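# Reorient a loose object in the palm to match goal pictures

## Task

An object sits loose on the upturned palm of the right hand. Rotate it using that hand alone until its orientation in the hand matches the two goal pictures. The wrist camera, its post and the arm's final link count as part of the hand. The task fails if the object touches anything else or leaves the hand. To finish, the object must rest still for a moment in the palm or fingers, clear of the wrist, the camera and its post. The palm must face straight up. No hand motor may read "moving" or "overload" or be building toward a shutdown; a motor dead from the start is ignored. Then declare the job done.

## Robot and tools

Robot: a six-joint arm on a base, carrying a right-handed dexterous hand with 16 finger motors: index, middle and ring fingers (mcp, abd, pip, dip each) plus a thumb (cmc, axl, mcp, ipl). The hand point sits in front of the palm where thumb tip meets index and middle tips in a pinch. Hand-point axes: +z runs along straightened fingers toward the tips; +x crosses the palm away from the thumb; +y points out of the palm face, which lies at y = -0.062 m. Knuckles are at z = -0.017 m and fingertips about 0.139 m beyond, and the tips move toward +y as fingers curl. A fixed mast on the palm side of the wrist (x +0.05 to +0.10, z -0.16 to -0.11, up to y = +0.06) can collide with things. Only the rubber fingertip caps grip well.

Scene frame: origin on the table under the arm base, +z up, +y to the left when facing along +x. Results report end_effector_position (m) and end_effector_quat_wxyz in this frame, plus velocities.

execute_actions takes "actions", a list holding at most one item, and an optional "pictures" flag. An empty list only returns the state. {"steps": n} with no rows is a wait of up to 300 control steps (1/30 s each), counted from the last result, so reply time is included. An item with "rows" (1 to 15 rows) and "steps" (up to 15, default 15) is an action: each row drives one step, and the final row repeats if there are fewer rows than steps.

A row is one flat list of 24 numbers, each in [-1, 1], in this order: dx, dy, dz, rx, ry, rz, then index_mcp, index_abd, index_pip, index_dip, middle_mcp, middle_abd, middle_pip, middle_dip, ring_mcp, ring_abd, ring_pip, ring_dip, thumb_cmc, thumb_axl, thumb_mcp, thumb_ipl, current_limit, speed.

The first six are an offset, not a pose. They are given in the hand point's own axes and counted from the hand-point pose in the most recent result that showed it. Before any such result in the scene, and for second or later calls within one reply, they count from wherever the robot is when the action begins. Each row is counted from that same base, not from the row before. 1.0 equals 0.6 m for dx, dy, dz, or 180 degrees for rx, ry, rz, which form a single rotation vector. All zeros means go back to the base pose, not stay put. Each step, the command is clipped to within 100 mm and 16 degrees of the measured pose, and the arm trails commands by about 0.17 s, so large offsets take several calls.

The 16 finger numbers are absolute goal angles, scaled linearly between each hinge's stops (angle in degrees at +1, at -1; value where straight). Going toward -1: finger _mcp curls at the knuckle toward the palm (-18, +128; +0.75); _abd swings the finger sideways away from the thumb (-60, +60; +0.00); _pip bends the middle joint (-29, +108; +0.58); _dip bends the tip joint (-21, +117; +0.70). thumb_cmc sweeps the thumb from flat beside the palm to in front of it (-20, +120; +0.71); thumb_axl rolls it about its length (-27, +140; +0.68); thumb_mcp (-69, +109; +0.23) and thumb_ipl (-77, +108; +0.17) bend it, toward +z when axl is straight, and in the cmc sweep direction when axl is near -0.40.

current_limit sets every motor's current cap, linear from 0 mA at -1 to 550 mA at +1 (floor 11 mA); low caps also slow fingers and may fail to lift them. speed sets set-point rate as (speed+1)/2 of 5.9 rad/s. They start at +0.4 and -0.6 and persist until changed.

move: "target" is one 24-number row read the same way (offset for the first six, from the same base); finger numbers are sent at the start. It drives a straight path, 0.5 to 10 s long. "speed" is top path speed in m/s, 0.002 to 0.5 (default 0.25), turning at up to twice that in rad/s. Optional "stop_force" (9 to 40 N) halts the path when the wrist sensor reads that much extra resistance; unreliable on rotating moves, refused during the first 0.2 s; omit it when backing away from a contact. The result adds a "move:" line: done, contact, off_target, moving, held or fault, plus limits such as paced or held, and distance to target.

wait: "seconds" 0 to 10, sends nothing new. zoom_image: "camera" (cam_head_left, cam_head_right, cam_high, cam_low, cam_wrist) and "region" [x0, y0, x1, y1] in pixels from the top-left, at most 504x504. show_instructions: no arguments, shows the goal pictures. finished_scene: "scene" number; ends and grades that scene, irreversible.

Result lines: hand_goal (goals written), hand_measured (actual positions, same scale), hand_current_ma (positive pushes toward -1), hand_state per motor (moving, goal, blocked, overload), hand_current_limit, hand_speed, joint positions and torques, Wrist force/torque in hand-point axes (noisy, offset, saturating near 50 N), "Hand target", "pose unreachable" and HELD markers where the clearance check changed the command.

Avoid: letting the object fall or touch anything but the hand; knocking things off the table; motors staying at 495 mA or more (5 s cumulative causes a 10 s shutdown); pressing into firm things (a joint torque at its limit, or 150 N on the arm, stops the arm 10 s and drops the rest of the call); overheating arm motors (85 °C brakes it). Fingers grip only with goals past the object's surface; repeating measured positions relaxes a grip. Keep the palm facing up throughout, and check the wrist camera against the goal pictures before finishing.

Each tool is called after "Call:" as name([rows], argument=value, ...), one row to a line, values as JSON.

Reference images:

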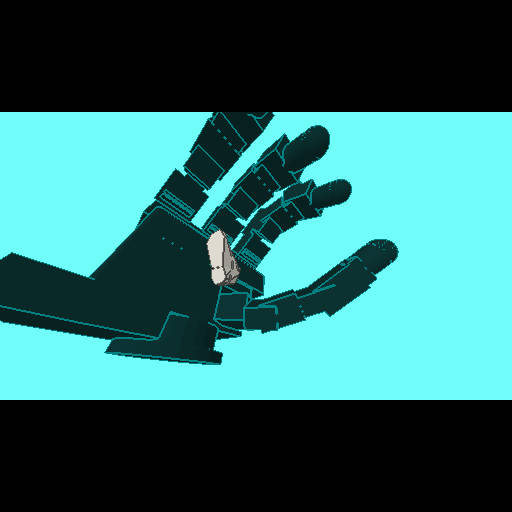

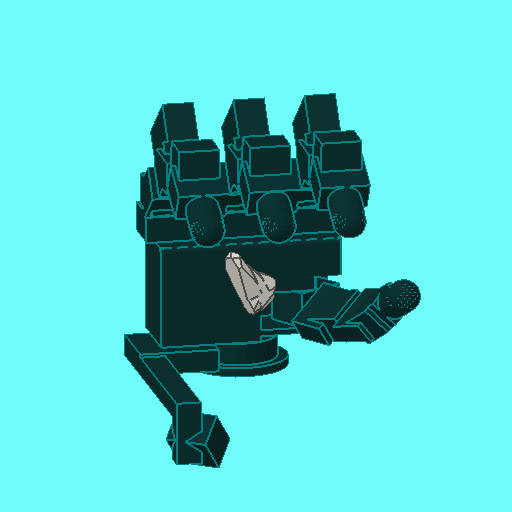

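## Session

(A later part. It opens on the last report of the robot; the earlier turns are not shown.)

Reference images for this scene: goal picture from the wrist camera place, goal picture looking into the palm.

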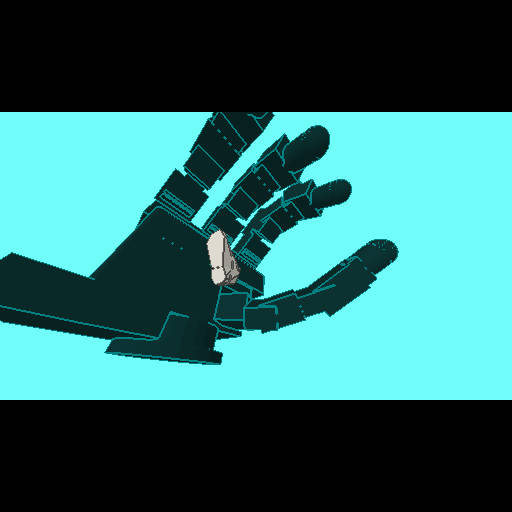

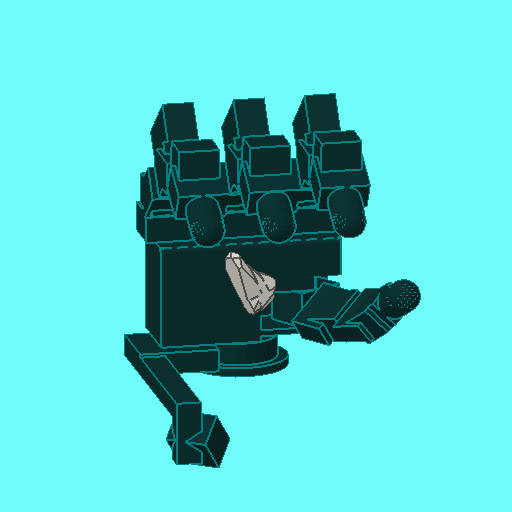

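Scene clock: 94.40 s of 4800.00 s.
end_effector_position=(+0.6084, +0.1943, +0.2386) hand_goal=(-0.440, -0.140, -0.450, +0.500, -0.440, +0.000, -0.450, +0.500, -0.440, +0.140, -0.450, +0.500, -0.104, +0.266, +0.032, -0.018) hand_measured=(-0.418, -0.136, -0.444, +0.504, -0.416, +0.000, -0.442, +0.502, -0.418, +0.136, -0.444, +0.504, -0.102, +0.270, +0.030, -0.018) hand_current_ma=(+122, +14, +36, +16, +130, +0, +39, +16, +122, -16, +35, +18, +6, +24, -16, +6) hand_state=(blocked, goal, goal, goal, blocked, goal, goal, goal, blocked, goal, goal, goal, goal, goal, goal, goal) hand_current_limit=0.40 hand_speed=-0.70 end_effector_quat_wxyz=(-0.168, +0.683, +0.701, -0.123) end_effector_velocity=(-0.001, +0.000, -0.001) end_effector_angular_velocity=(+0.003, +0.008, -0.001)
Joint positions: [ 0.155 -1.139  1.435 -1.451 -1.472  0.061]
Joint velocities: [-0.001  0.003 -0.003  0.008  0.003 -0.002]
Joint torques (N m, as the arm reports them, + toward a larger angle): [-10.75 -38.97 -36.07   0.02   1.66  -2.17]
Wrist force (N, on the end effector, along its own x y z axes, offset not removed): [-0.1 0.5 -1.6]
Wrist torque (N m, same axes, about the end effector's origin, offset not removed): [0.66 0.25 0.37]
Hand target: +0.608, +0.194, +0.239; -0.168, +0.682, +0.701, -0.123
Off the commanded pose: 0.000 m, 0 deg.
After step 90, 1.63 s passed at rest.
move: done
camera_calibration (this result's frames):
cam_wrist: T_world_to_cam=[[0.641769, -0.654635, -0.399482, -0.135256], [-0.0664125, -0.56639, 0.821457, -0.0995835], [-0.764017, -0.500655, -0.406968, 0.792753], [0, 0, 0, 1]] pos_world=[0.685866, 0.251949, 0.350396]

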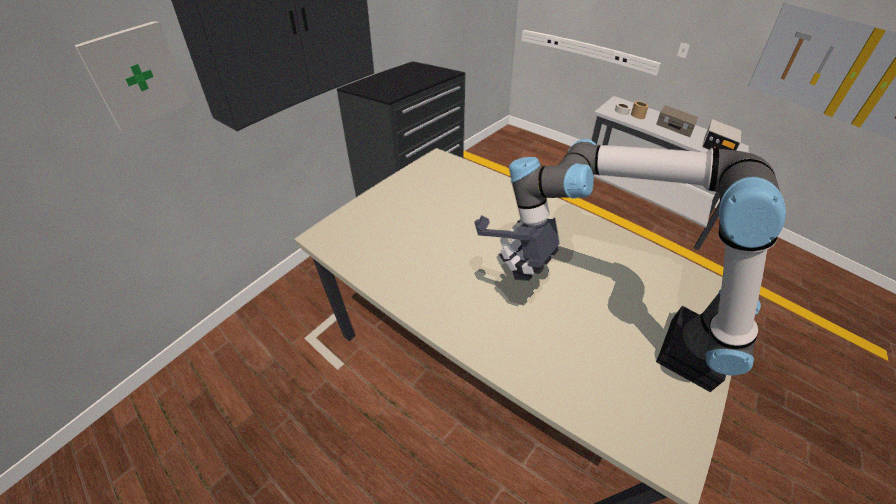

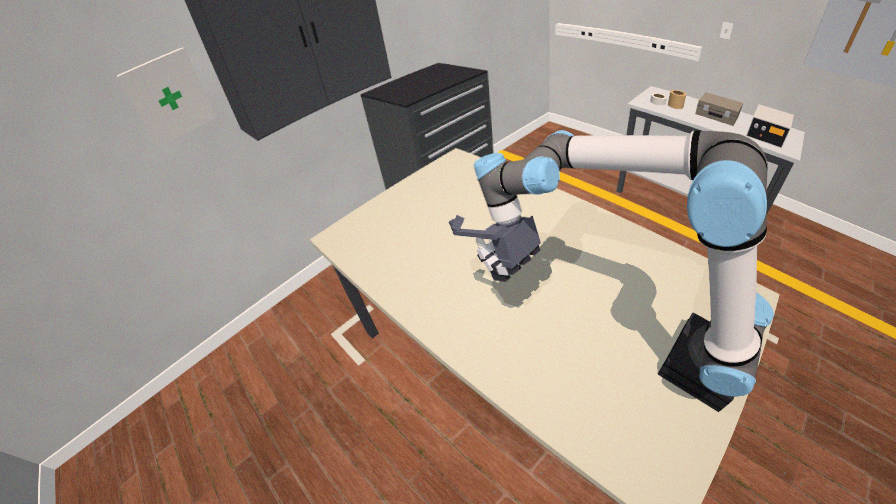

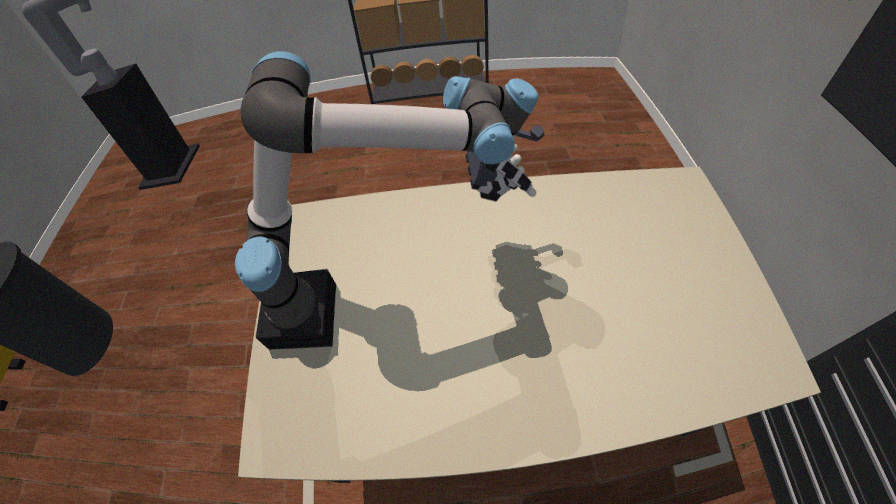

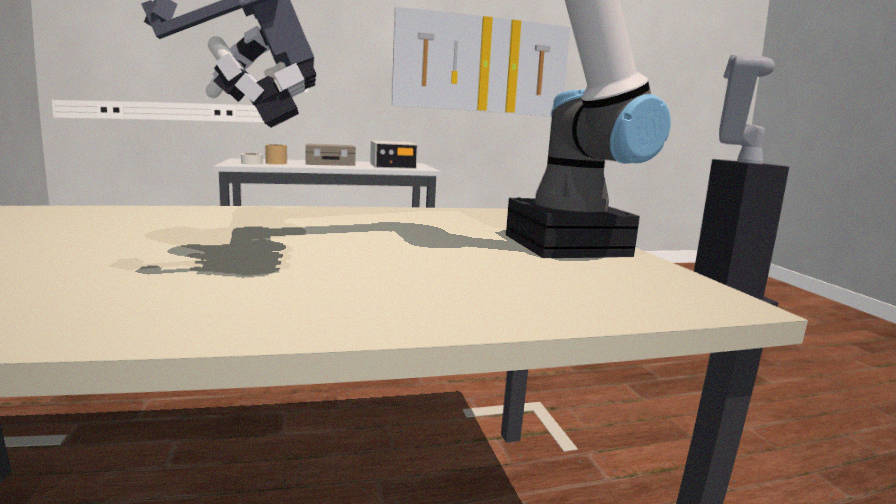

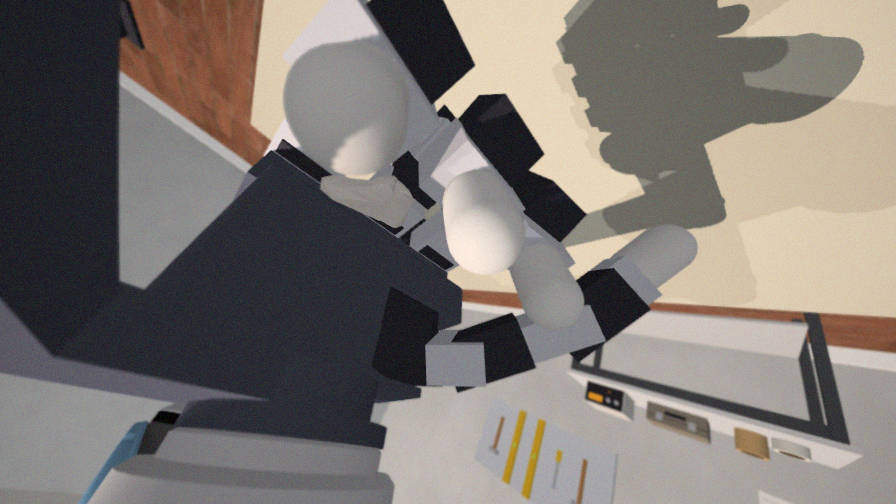

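Call:
move(target=[0,0,0,-0.09,-0.02,0, -0.44,-0.1,-0.2,0.5, -0.44,0,-0.2,0.5, -0.44,0.1,-0.2,0.5, -0.104,0.266,0.032,-0.018, 0.4,-0.9], speed=0.15)

Call:
move(target=[0,0.03,-0.14,-0.52,0,0, 0.72,-0.1,0.0,0.5, 0.72,0,0.0,0.5, 0.72,0.1,0.0,0.5, -0.104,0.266,0.032,-0.018, 0.4,-0.89], speed=0.18)

Call:
zoom_image(camera="cam_wrist", region=[250, 80, 520, 330])

Scene clock: 104.37 s of 4800.00 s.
end_effector_position=(+0.6085, +0.1943, +0.2385) hand_goal=(-0.440, -0.100, -0.200, +0.500, -0.440, +0.000, -0.200, +0.500, -0.440, +0.100, -0.200, +0.500, -0.104, +0.266, +0.032, -0.018) hand_measured=(-0.418, -0.102, -0.200, +0.504, -0.416, +0.000, -0.200, +0.502, -0.418, +0.104, -0.200, +0.504, -0.102, +0.270, +0.030, -0.018) hand_current_ma=(+121, -13, -1, +16, +129, +0, -1, +16, +122, +15, -1, +18, +6, +24, -16, +6) hand_state=(blocked, goal, goal, goal, blocked, goal, goal, goal, blocked, goal, goal, goal, goal, goal, goal, goal) hand_current_limit=0.40 hand_speed=-0.90 end_effector_quat_wxyz=(-0.048, +0.695, +0.716, -0.044) end_effector_velocity=(-0.001, +0.000, -0.001) end_effector_angular_velocity=(-0.001, -0.005, +0.000)
Joint positions: [ 0.19  -1.266  1.704 -1.871 -1.551  0.112]
Joint velocities: [ 0.001 -0.002  0.007 -0.01  -0.002  0.001]
Joint torques (N m, as the arm reports them, + toward a larger angle): [ 12.03 -47.33  -9.34  -5.3   -1.65   1.97]
Wrist force (N, on the end effector, along its own x y z axes, offset not removed): [0.1 2.4 -2.8]
Wrist torque (N m, same axes, about the end effector's origin, offset not removed): [0.92 0.25 0.30]
Hand target: +0.608, +0.194, +0.238; -0.048, +0.695, +0.716, -0.044
Off the commanded pose: 0.000 m, 0 deg.
After step 90, 5.60 s passed at rest.
move: done
camera_calibration (this result's frames):
cam_wrist: T_world_to_cam=[[0.727164, -0.665641, -0.167796, -0.240406], [-0.294501, -0.523297, 0.799644, 0.0361198], [-0.620082, -0.532056, -0.576554, 0.751675], [0, 0, 0, 1]] pos_world=[0.651552, 0.258811, 0.364159]

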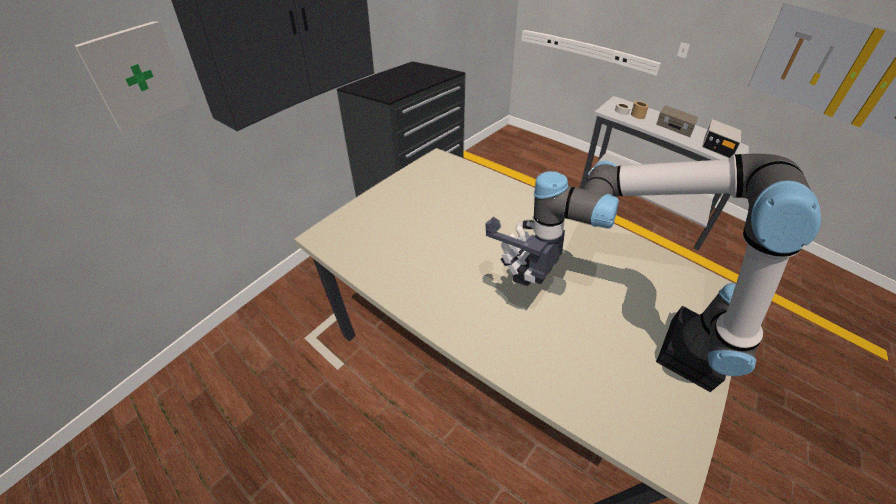

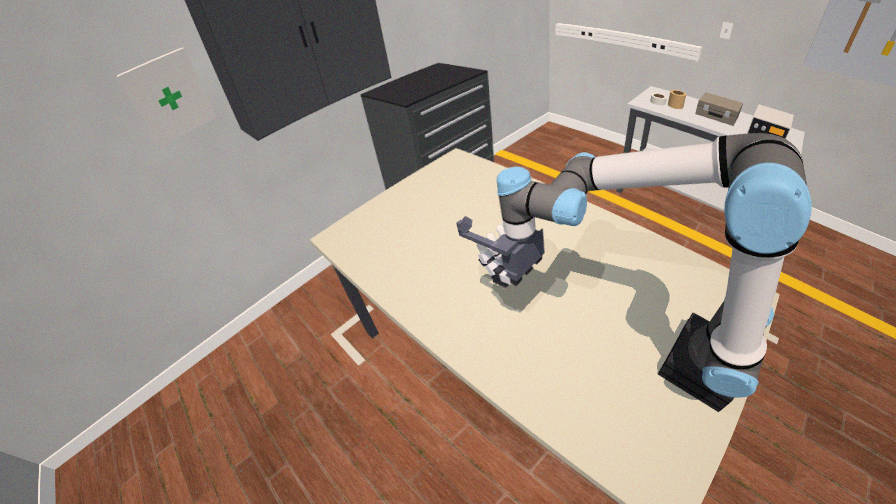

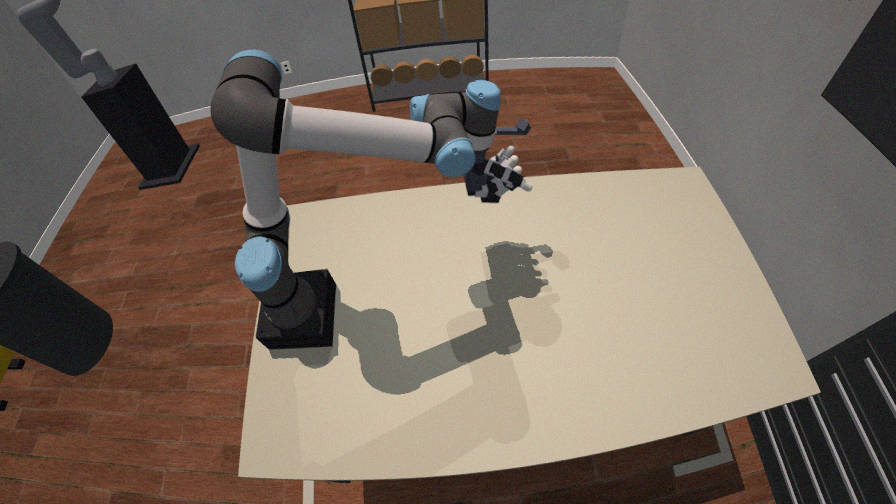

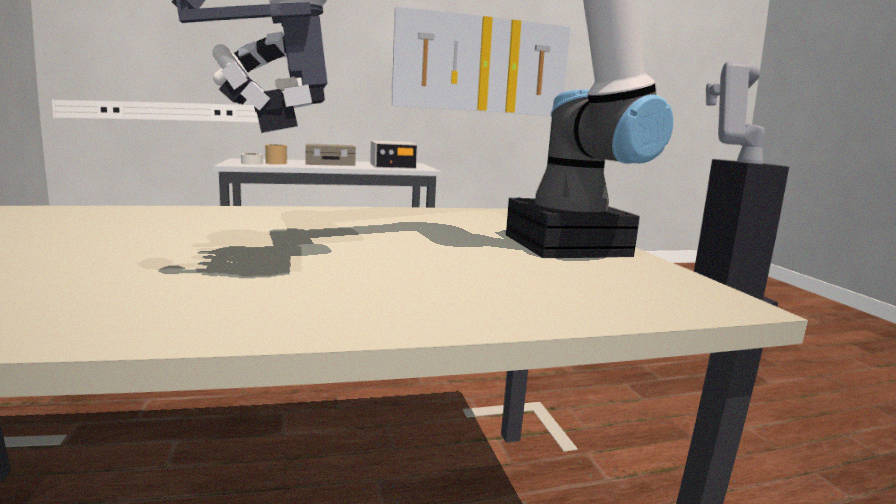

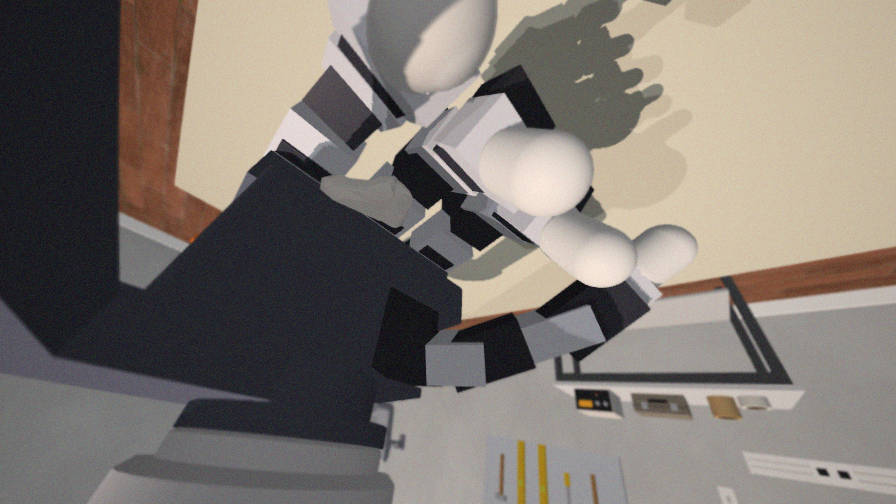

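Scene clock: 109.33 s of 4800.00 s.
end_effector_position=(+0.6377, +0.1947, +0.3195) hand_goal=(+0.720, -0.100, +0.000, +0.500, +0.720, +0.000, +0.000, +0.500, +0.720, +0.100, +0.000, +0.500, -0.104, +0.266, +0.032, -0.018) hand_measured=(+0.728, -0.102, +0.000, +0.504, +0.730, +0.000, +0.000, +0.502, +0.728, +0.104, +0.000, +0.504, -0.100, +0.270, +0.030, -0.018) hand_current_ma=(+48, -13, +1, +16, +51, +0, +1, +16, +48, +15, +1, +18, +16, +24, -16, +6) hand_state=(goal, goal, goal, goal, goal, goal, goal, goal, goal, goal, goal, goal, goal, goal, goal, goal) hand_current_limit=0.40 hand_speed=-0.89 end_effector_quat_wxyz=(+0.474, +0.510, +0.523, +0.491) end_effector_velocity=(+0.001, -0.000, +0.001) end_effector_angular_velocity=(+0.000, -0.008, +0.000)
Joint positions: [ 0.232 -0.713  2.009 -4.36  -1.726  0.014]
Joint velocities: [-0.001  0.004 -0.006 -0.007  0.    -0.001]
Joint torques (N m, as the arm reports them, + toward a larger angle): [ -9.45 -40.34 -23.33  -5.12   1.44  -2.3 ]
Wrist force (N, on the end effector, along its own x y z axes, offset not removed): [0.0 0.2 -0.5]
Wrist torque (N m, same axes, about the end effector's origin, offset not removed): [0.10 0.20 0.12]
Hand target: +0.638, +0.195, +0.320; +0.474, +0.510, +0.523, +0.491
Off the commanded pose: 0.000 m, 0 deg.
move: done
camera_calibration (this result's frames):
cam_wrist: T_world_to_cam=[[0.13879, -0.687344, 0.712948, -0.149761], [-0.767165, -0.529879, -0.361505, 0.653866], [0.626255, -0.496776, -0.600849, 0.0228104], [0, 0, 0, 1]] pos_world=[0.508124, 0.254864, 0.356854]

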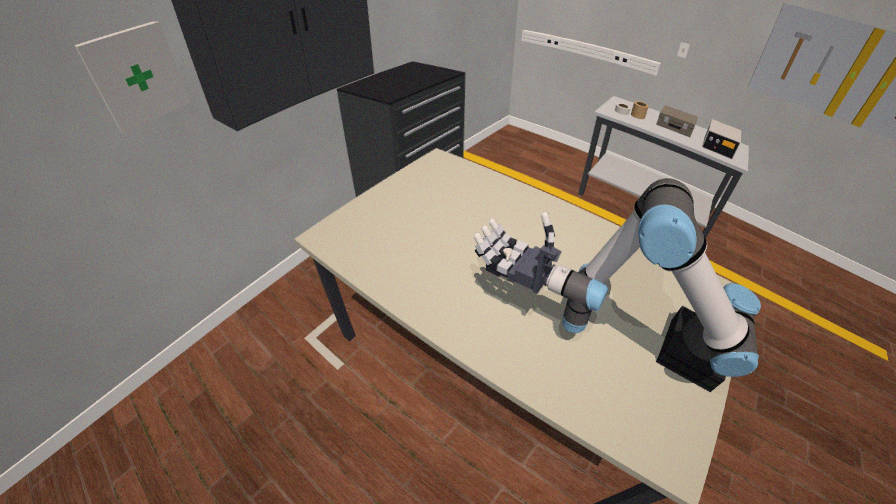

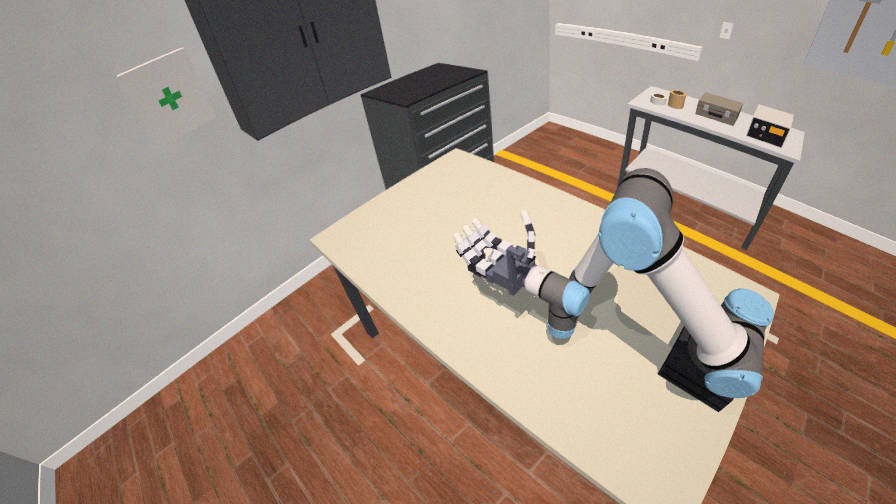

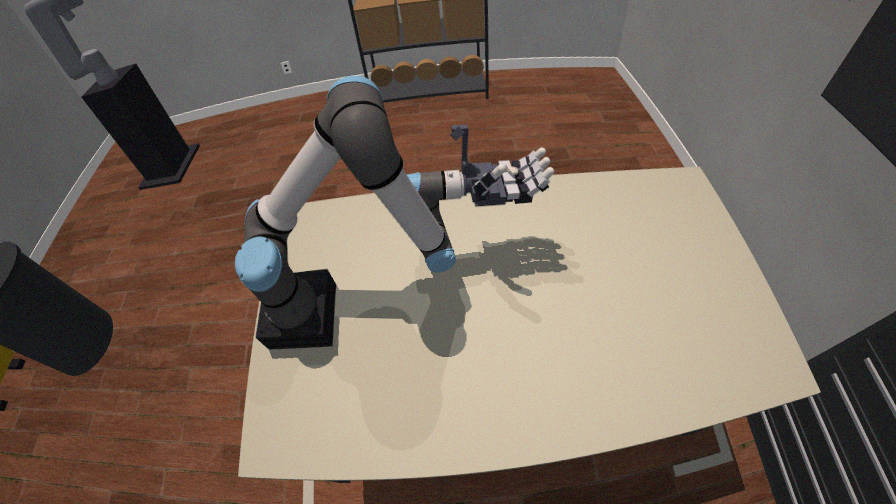

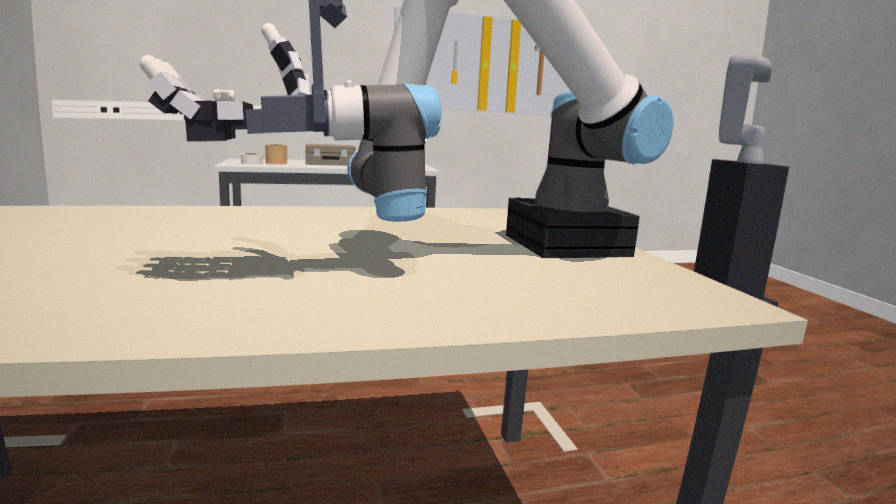

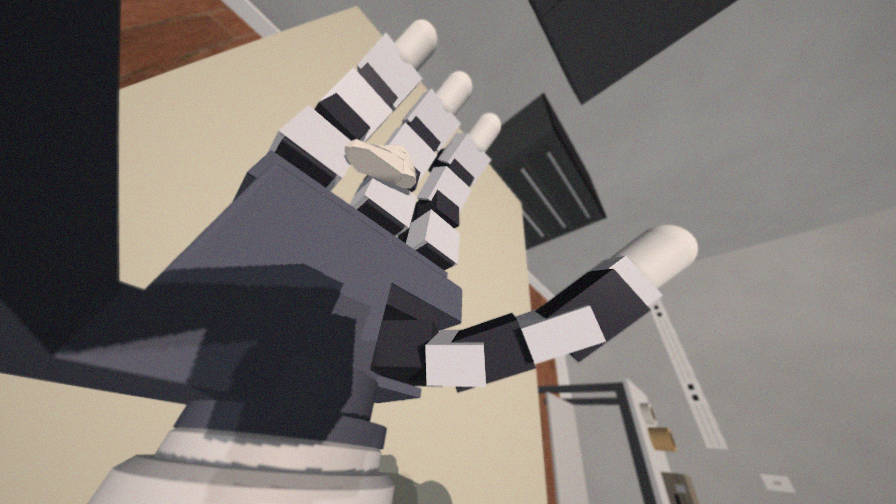

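Region (250, 80, 520, 330) of cam_wrist's 896x504 image, scaled by 1.867, with more detail than that image has; it fills the top 467 rows of this view, and the rest is white.

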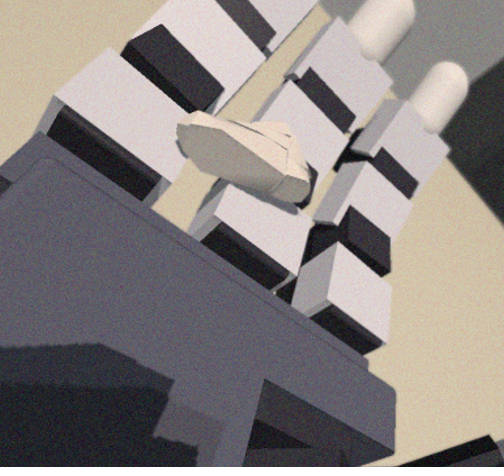

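Call:
zoom_image(camera="cam_head_left", region=[470, 210, 560, 290])

Call:
zoom_image(camera="cam_low", region=[160, 60, 280, 150])

Region (470, 210, 560, 290) of cam_head_left's 896x504 image, scaled by 5.600, with more detail than that image has.

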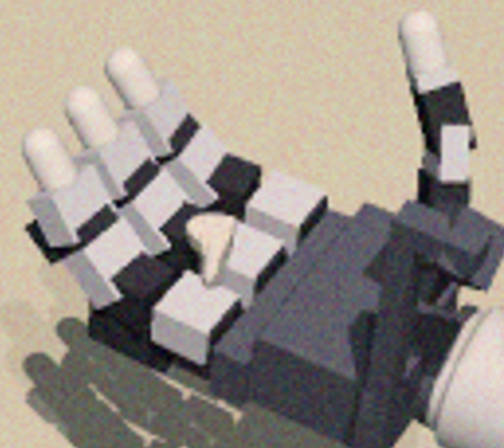

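Region (160, 60, 280, 150) of cam_low's 896x504 image, scaled by 4.200, with more detail than that image has; it fills the top 378 rows of this view, and the rest is white.

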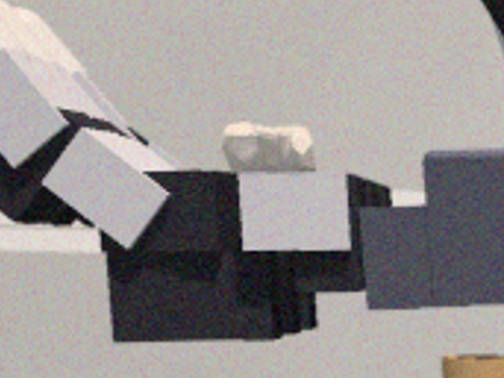

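Call:
move(target=[0,0,0,0,0,0, 0.72,-0.1,0.0,0.5, 0.72,0,0.0,0.5, 0.72,0.1,0.0,0.5, -0.95,0.2,-0.08,-0.65, 0.4,-0.6])

Call:
zoom_image(camera="cam_head_left", region=[470, 210, 560, 290])

Call:
zoom_image(camera="cam_low", region=[160, 20, 330, 150])

Scene clock: 148.50 s of 4800.00 s.
end_effector_position=(+0.6377, +0.1947, +0.3195) hand_goal=(+0.720, -0.100, +0.000, +0.500, +0.720, +0.000, +0.000, +0.500, +0.720, +0.100, +0.000, +0.500, -0.950, +0.200, -0.080, -0.650) hand_measured=(+0.728, -0.102, +0.000, +0.504, +0.730, +0.000, +0.000, +0.502, +0.728, +0.104, +0.000, +0.504, -0.954, +0.202, -0.082, -0.650) hand_current_ma=(+48, -13, +1, +16, +52, +0, +1, +16, +48, +15, +1, +18, -20, +6, -17, +6) hand_state=(goal, goal, goal, goal, goal, goal, goal, goal, goal, goal, goal, goal, goal, goal, goal, goal) hand_current_limit=0.40 hand_speed=-0.60 end_effector_quat_wxyz=(+0.474, +0.510, +0.523, +0.491) end_effector_velocity=(-0.000, -0.000, +0.000) end_effector_angular_velocity=(+0.001, -0.001, -0.000)
Joint positions: [ 0.232 -0.713  2.009 -4.36  -1.726  0.014]
Joint velocities: [-0.    -0.     0.    -0.001 -0.     0.001]
Joint torques (N m, as the arm reports them, + toward a larger angle): [ -1.33 -54.27   4.73  -0.35  -1.53   2.2 ]
Wrist force (N, on the end effector, along its own x y z axes, offset not removed): [-2.2 3.1 -0.5]
Wrist torque (N m, same axes, about the end effector's origin, offset not removed): [0.30 0.61 0.18]
Hand target: +0.638, +0.195, +0.319; +0.474, +0.510, +0.523, +0.491
Off the commanded pose: 0.000 m, 0 deg.
After step 90, 35.00 s passed at rest.
move: done
camera_calibration (this result's frames):
cam_wrist: T_world_to_cam=[[0.138788, -0.687299, 0.712992, -0.14979], [-0.767165, -0.529901, -0.361473, 0.653862], [0.626255, -0.496814, -0.600816, 0.0228011], [0, 0, 0, 1]] pos_world=[0.50813, 0.25486, 0.356851]

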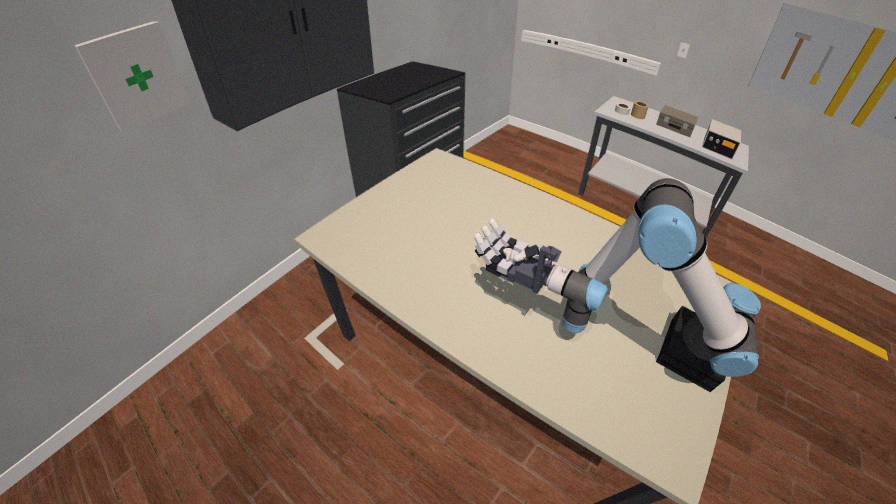

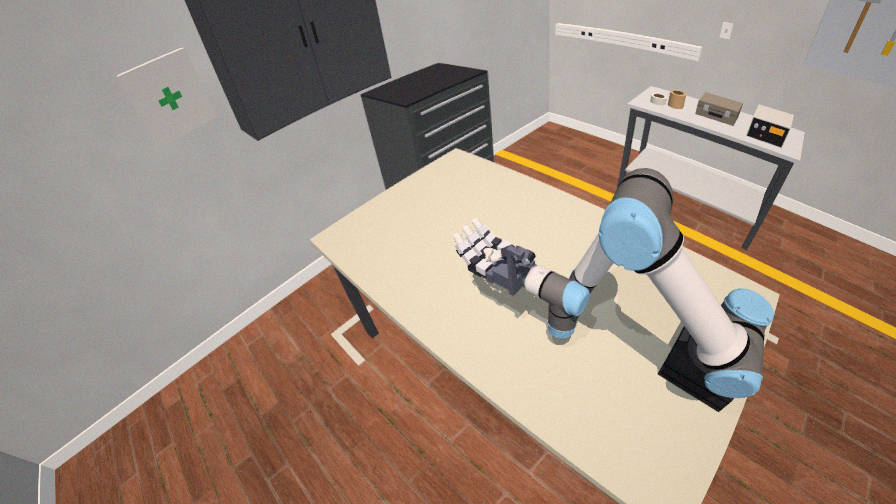

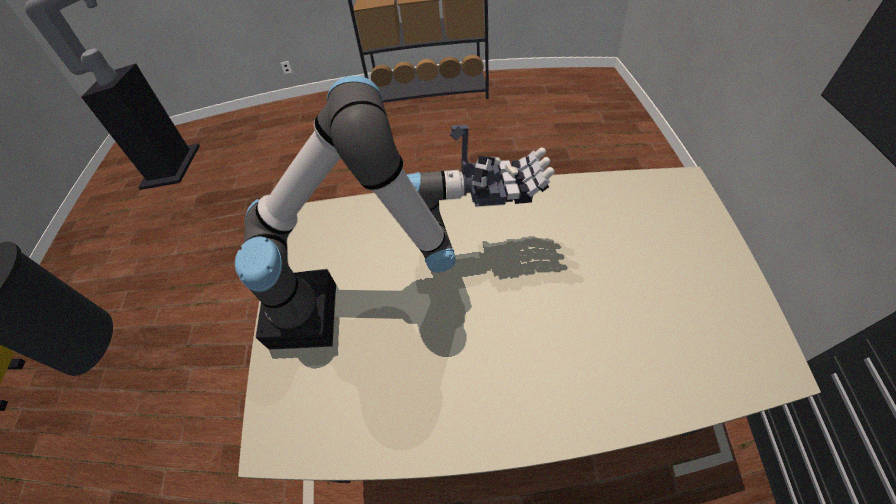

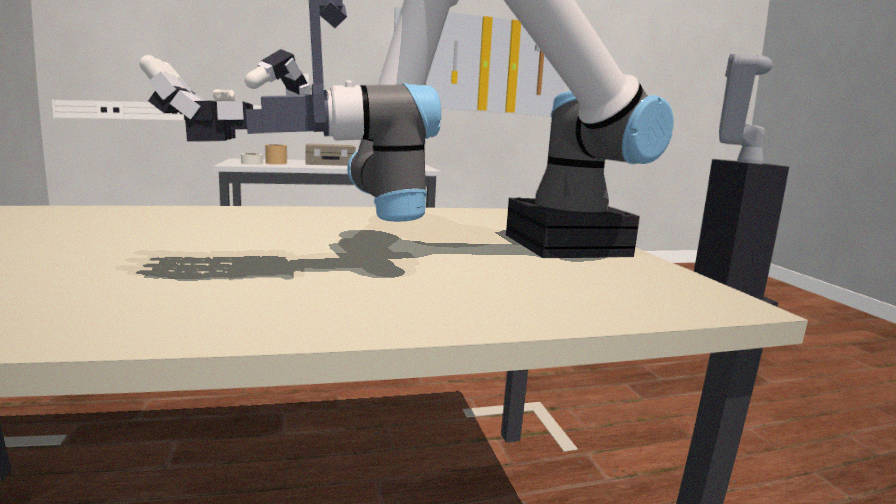

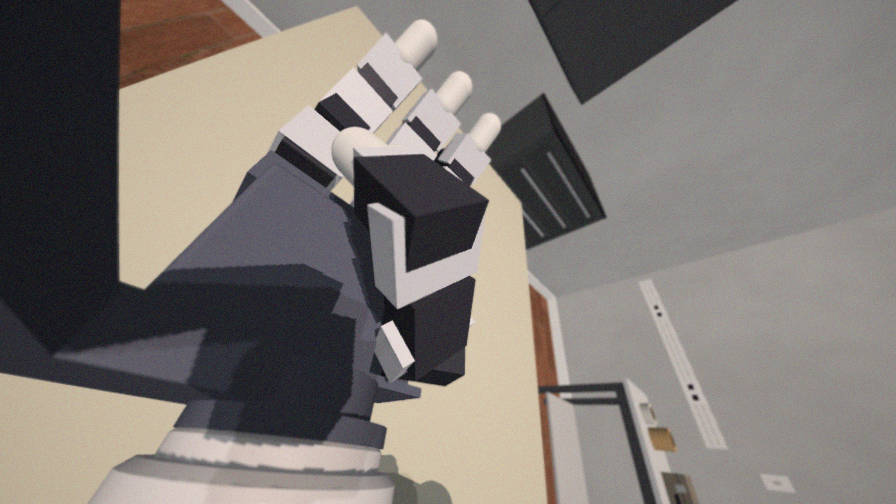

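Region (470, 210, 560, 290) of cam_head_left's 896x504 image, scaled by 5.600, with more detail than that image has.

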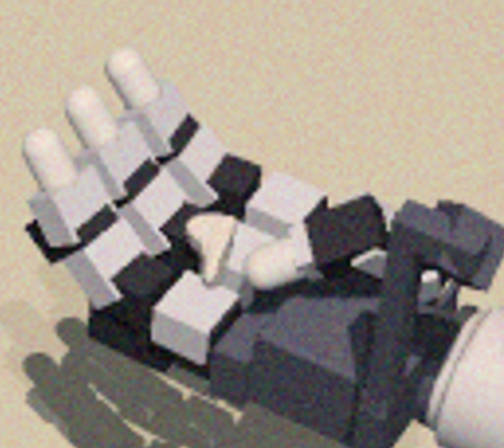

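Region (160, 20, 330, 150) of cam_low's 896x504 image, scaled by 2.965, with more detail than that image has; it fills the top 385 rows of this view, and the rest is white.

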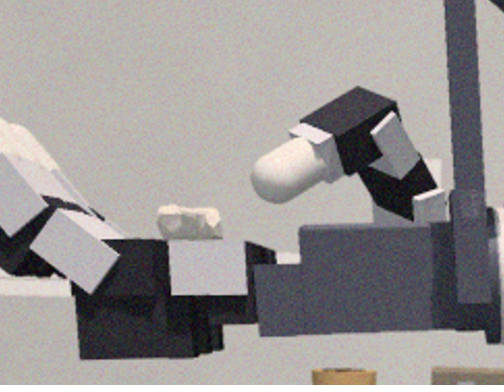

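Call:
move(target=[0,0,0,0,0,0, 0.72,-0.1,0.0,0.5, 0.72,0,0.0,0.5, 0.72,0.1,0.0,0.5, -0.95,0.22,-0.36,-0.42, 0.2,-0.8])

Call:
zoom_image(camera="cam_head_left", region=[470, 210, 560, 290])

Call:
zoom_image(camera="cam_low", region=[160, 20, 330, 150])

Scene clock: 157.90 s of 4800.00 s.
end_effector_position=(+0.6377, +0.1947, +0.3195) hand_goal=(+0.720, -0.100, +0.000, +0.500, +0.720, +0.000, +0.000, +0.500, +0.720, +0.100, +0.000, +0.500, -0.950, +0.220, -0.360, -0.420) hand_measured=(+0.728, -0.102, +0.000, +0.504, +0.730, +0.000, +0.000, +0.502, +0.730, +0.104, +0.000, +0.504, -0.952, +0.216, -0.352, -0.420) hand_current_ma=(+48, -13, +1, +16, +52, +0, +1, +16, +49, +15, +1, +18, -8, -30, +59, -3) hand_state=(goal, goal, goal, goal, goal, goal, goal, goal, goal, goal, goal, goal, goal, goal, goal, goal) hand_current_limit=0.20 hand_speed=-0.80 end_effector_quat_wxyz=(+0.474, +0.510, +0.523, +0.491) end_effector_velocity=(-0.000, +0.000, -0.000) end_effector_angular_velocity=(+0.000, -0.000, +0.000)
Joint positions: [ 0.232 -0.713  2.009 -4.36  -1.726  0.014]
Joint velocities: [ 0.    -0.     0.001 -0.001  0.    -0.   ]
Joint torques (N m, as the arm reports them, + toward a larger angle): [  4.63 -54.12   4.49  -0.56   0.26  -0.13]
Wrist force (N, on the end effector, along its own x y z axes, offset not removed): [-0.3 -0.6 -2.8]
Wrist torque (N m, same axes, about the end effector's origin, offset not removed): [0.20 0.29 0.08]
Hand target: +0.638, +0.195, +0.319; +0.474, +0.510, +0.523, +0.491
Off the commanded pose: 0.000 m, 0 deg.
After step 90, 5.47 s passed at rest.
move: done
camera_calibration (this result's frames):
cam_wrist: T_world_to_cam=[[0.13879, -0.687344, 0.712948, -0.149762], [-0.767165, -0.529879, -0.361505, 0.653866], [0.626255, -0.496776, -0.600849, 0.0228106], [0, 0, 0, 1]] pos_world=[0.508124, 0.254864, 0.356854]

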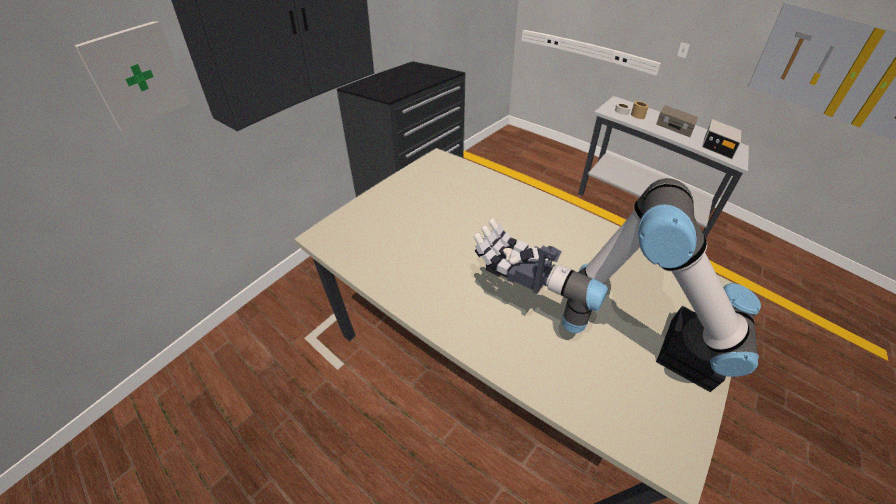

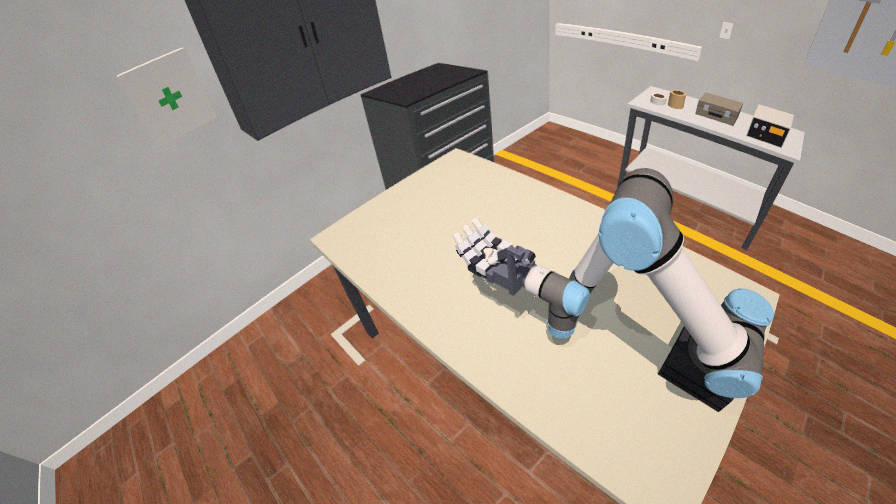

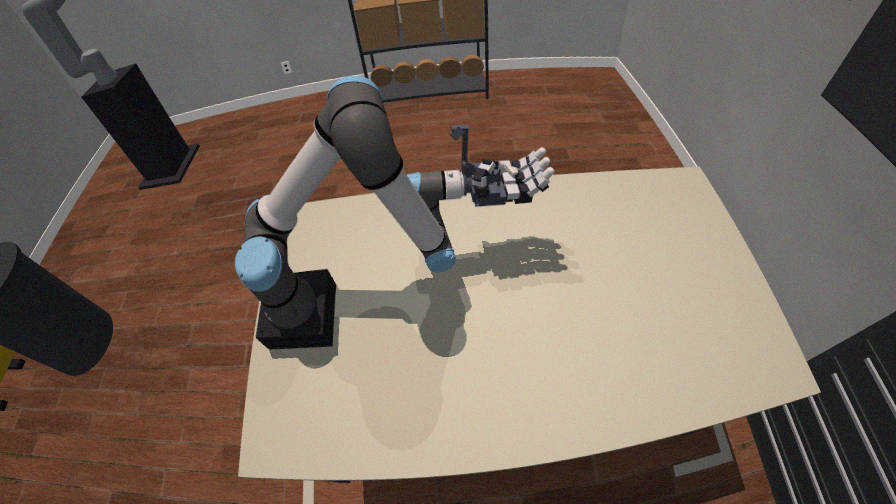

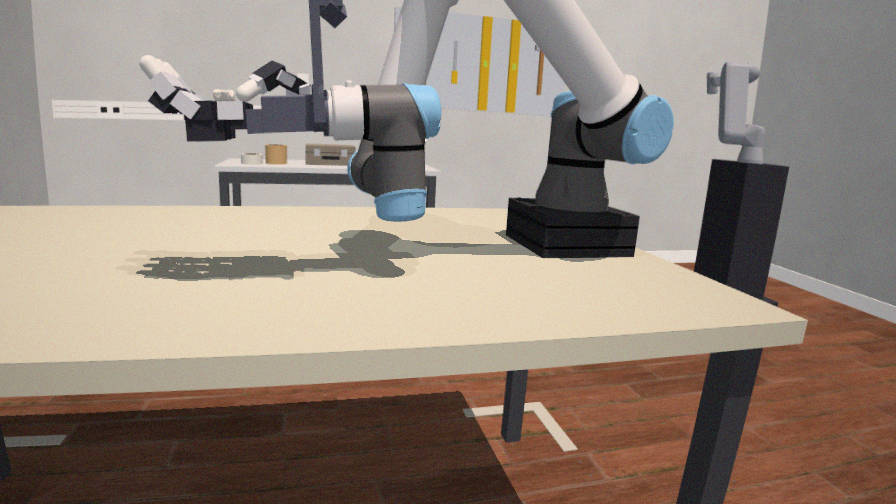

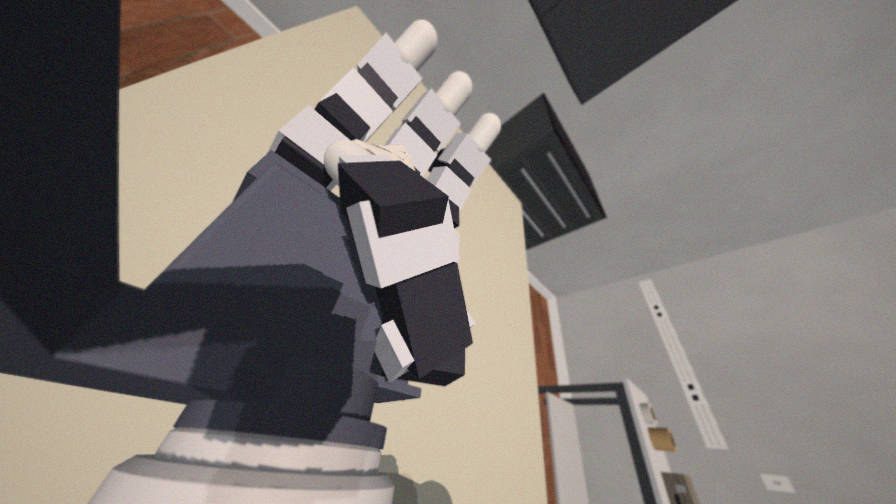

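Region (470, 210, 560, 290) of cam_head_left's 896x504 image, scaled by 5.600, with more detail than that image has.

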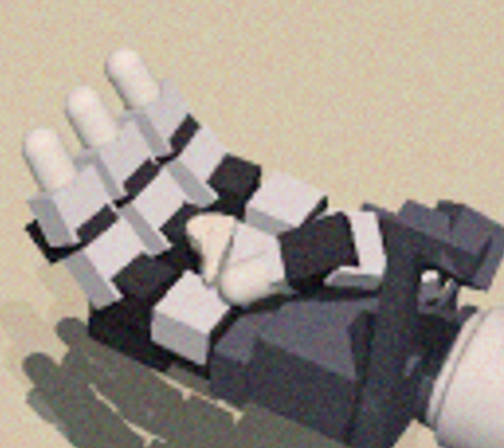

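Region (160, 20, 330, 150) of cam_low's 896x504 image, scaled by 2.965, with more detail than that image has; it fills the top 385 rows of this view, and the rest is white.

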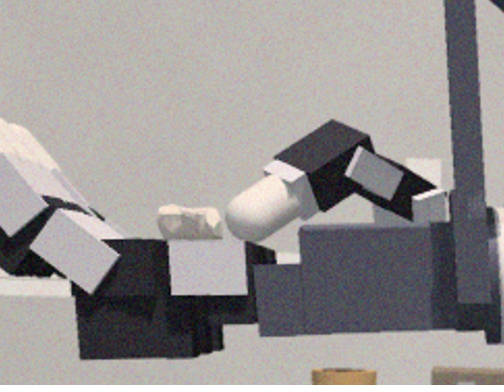

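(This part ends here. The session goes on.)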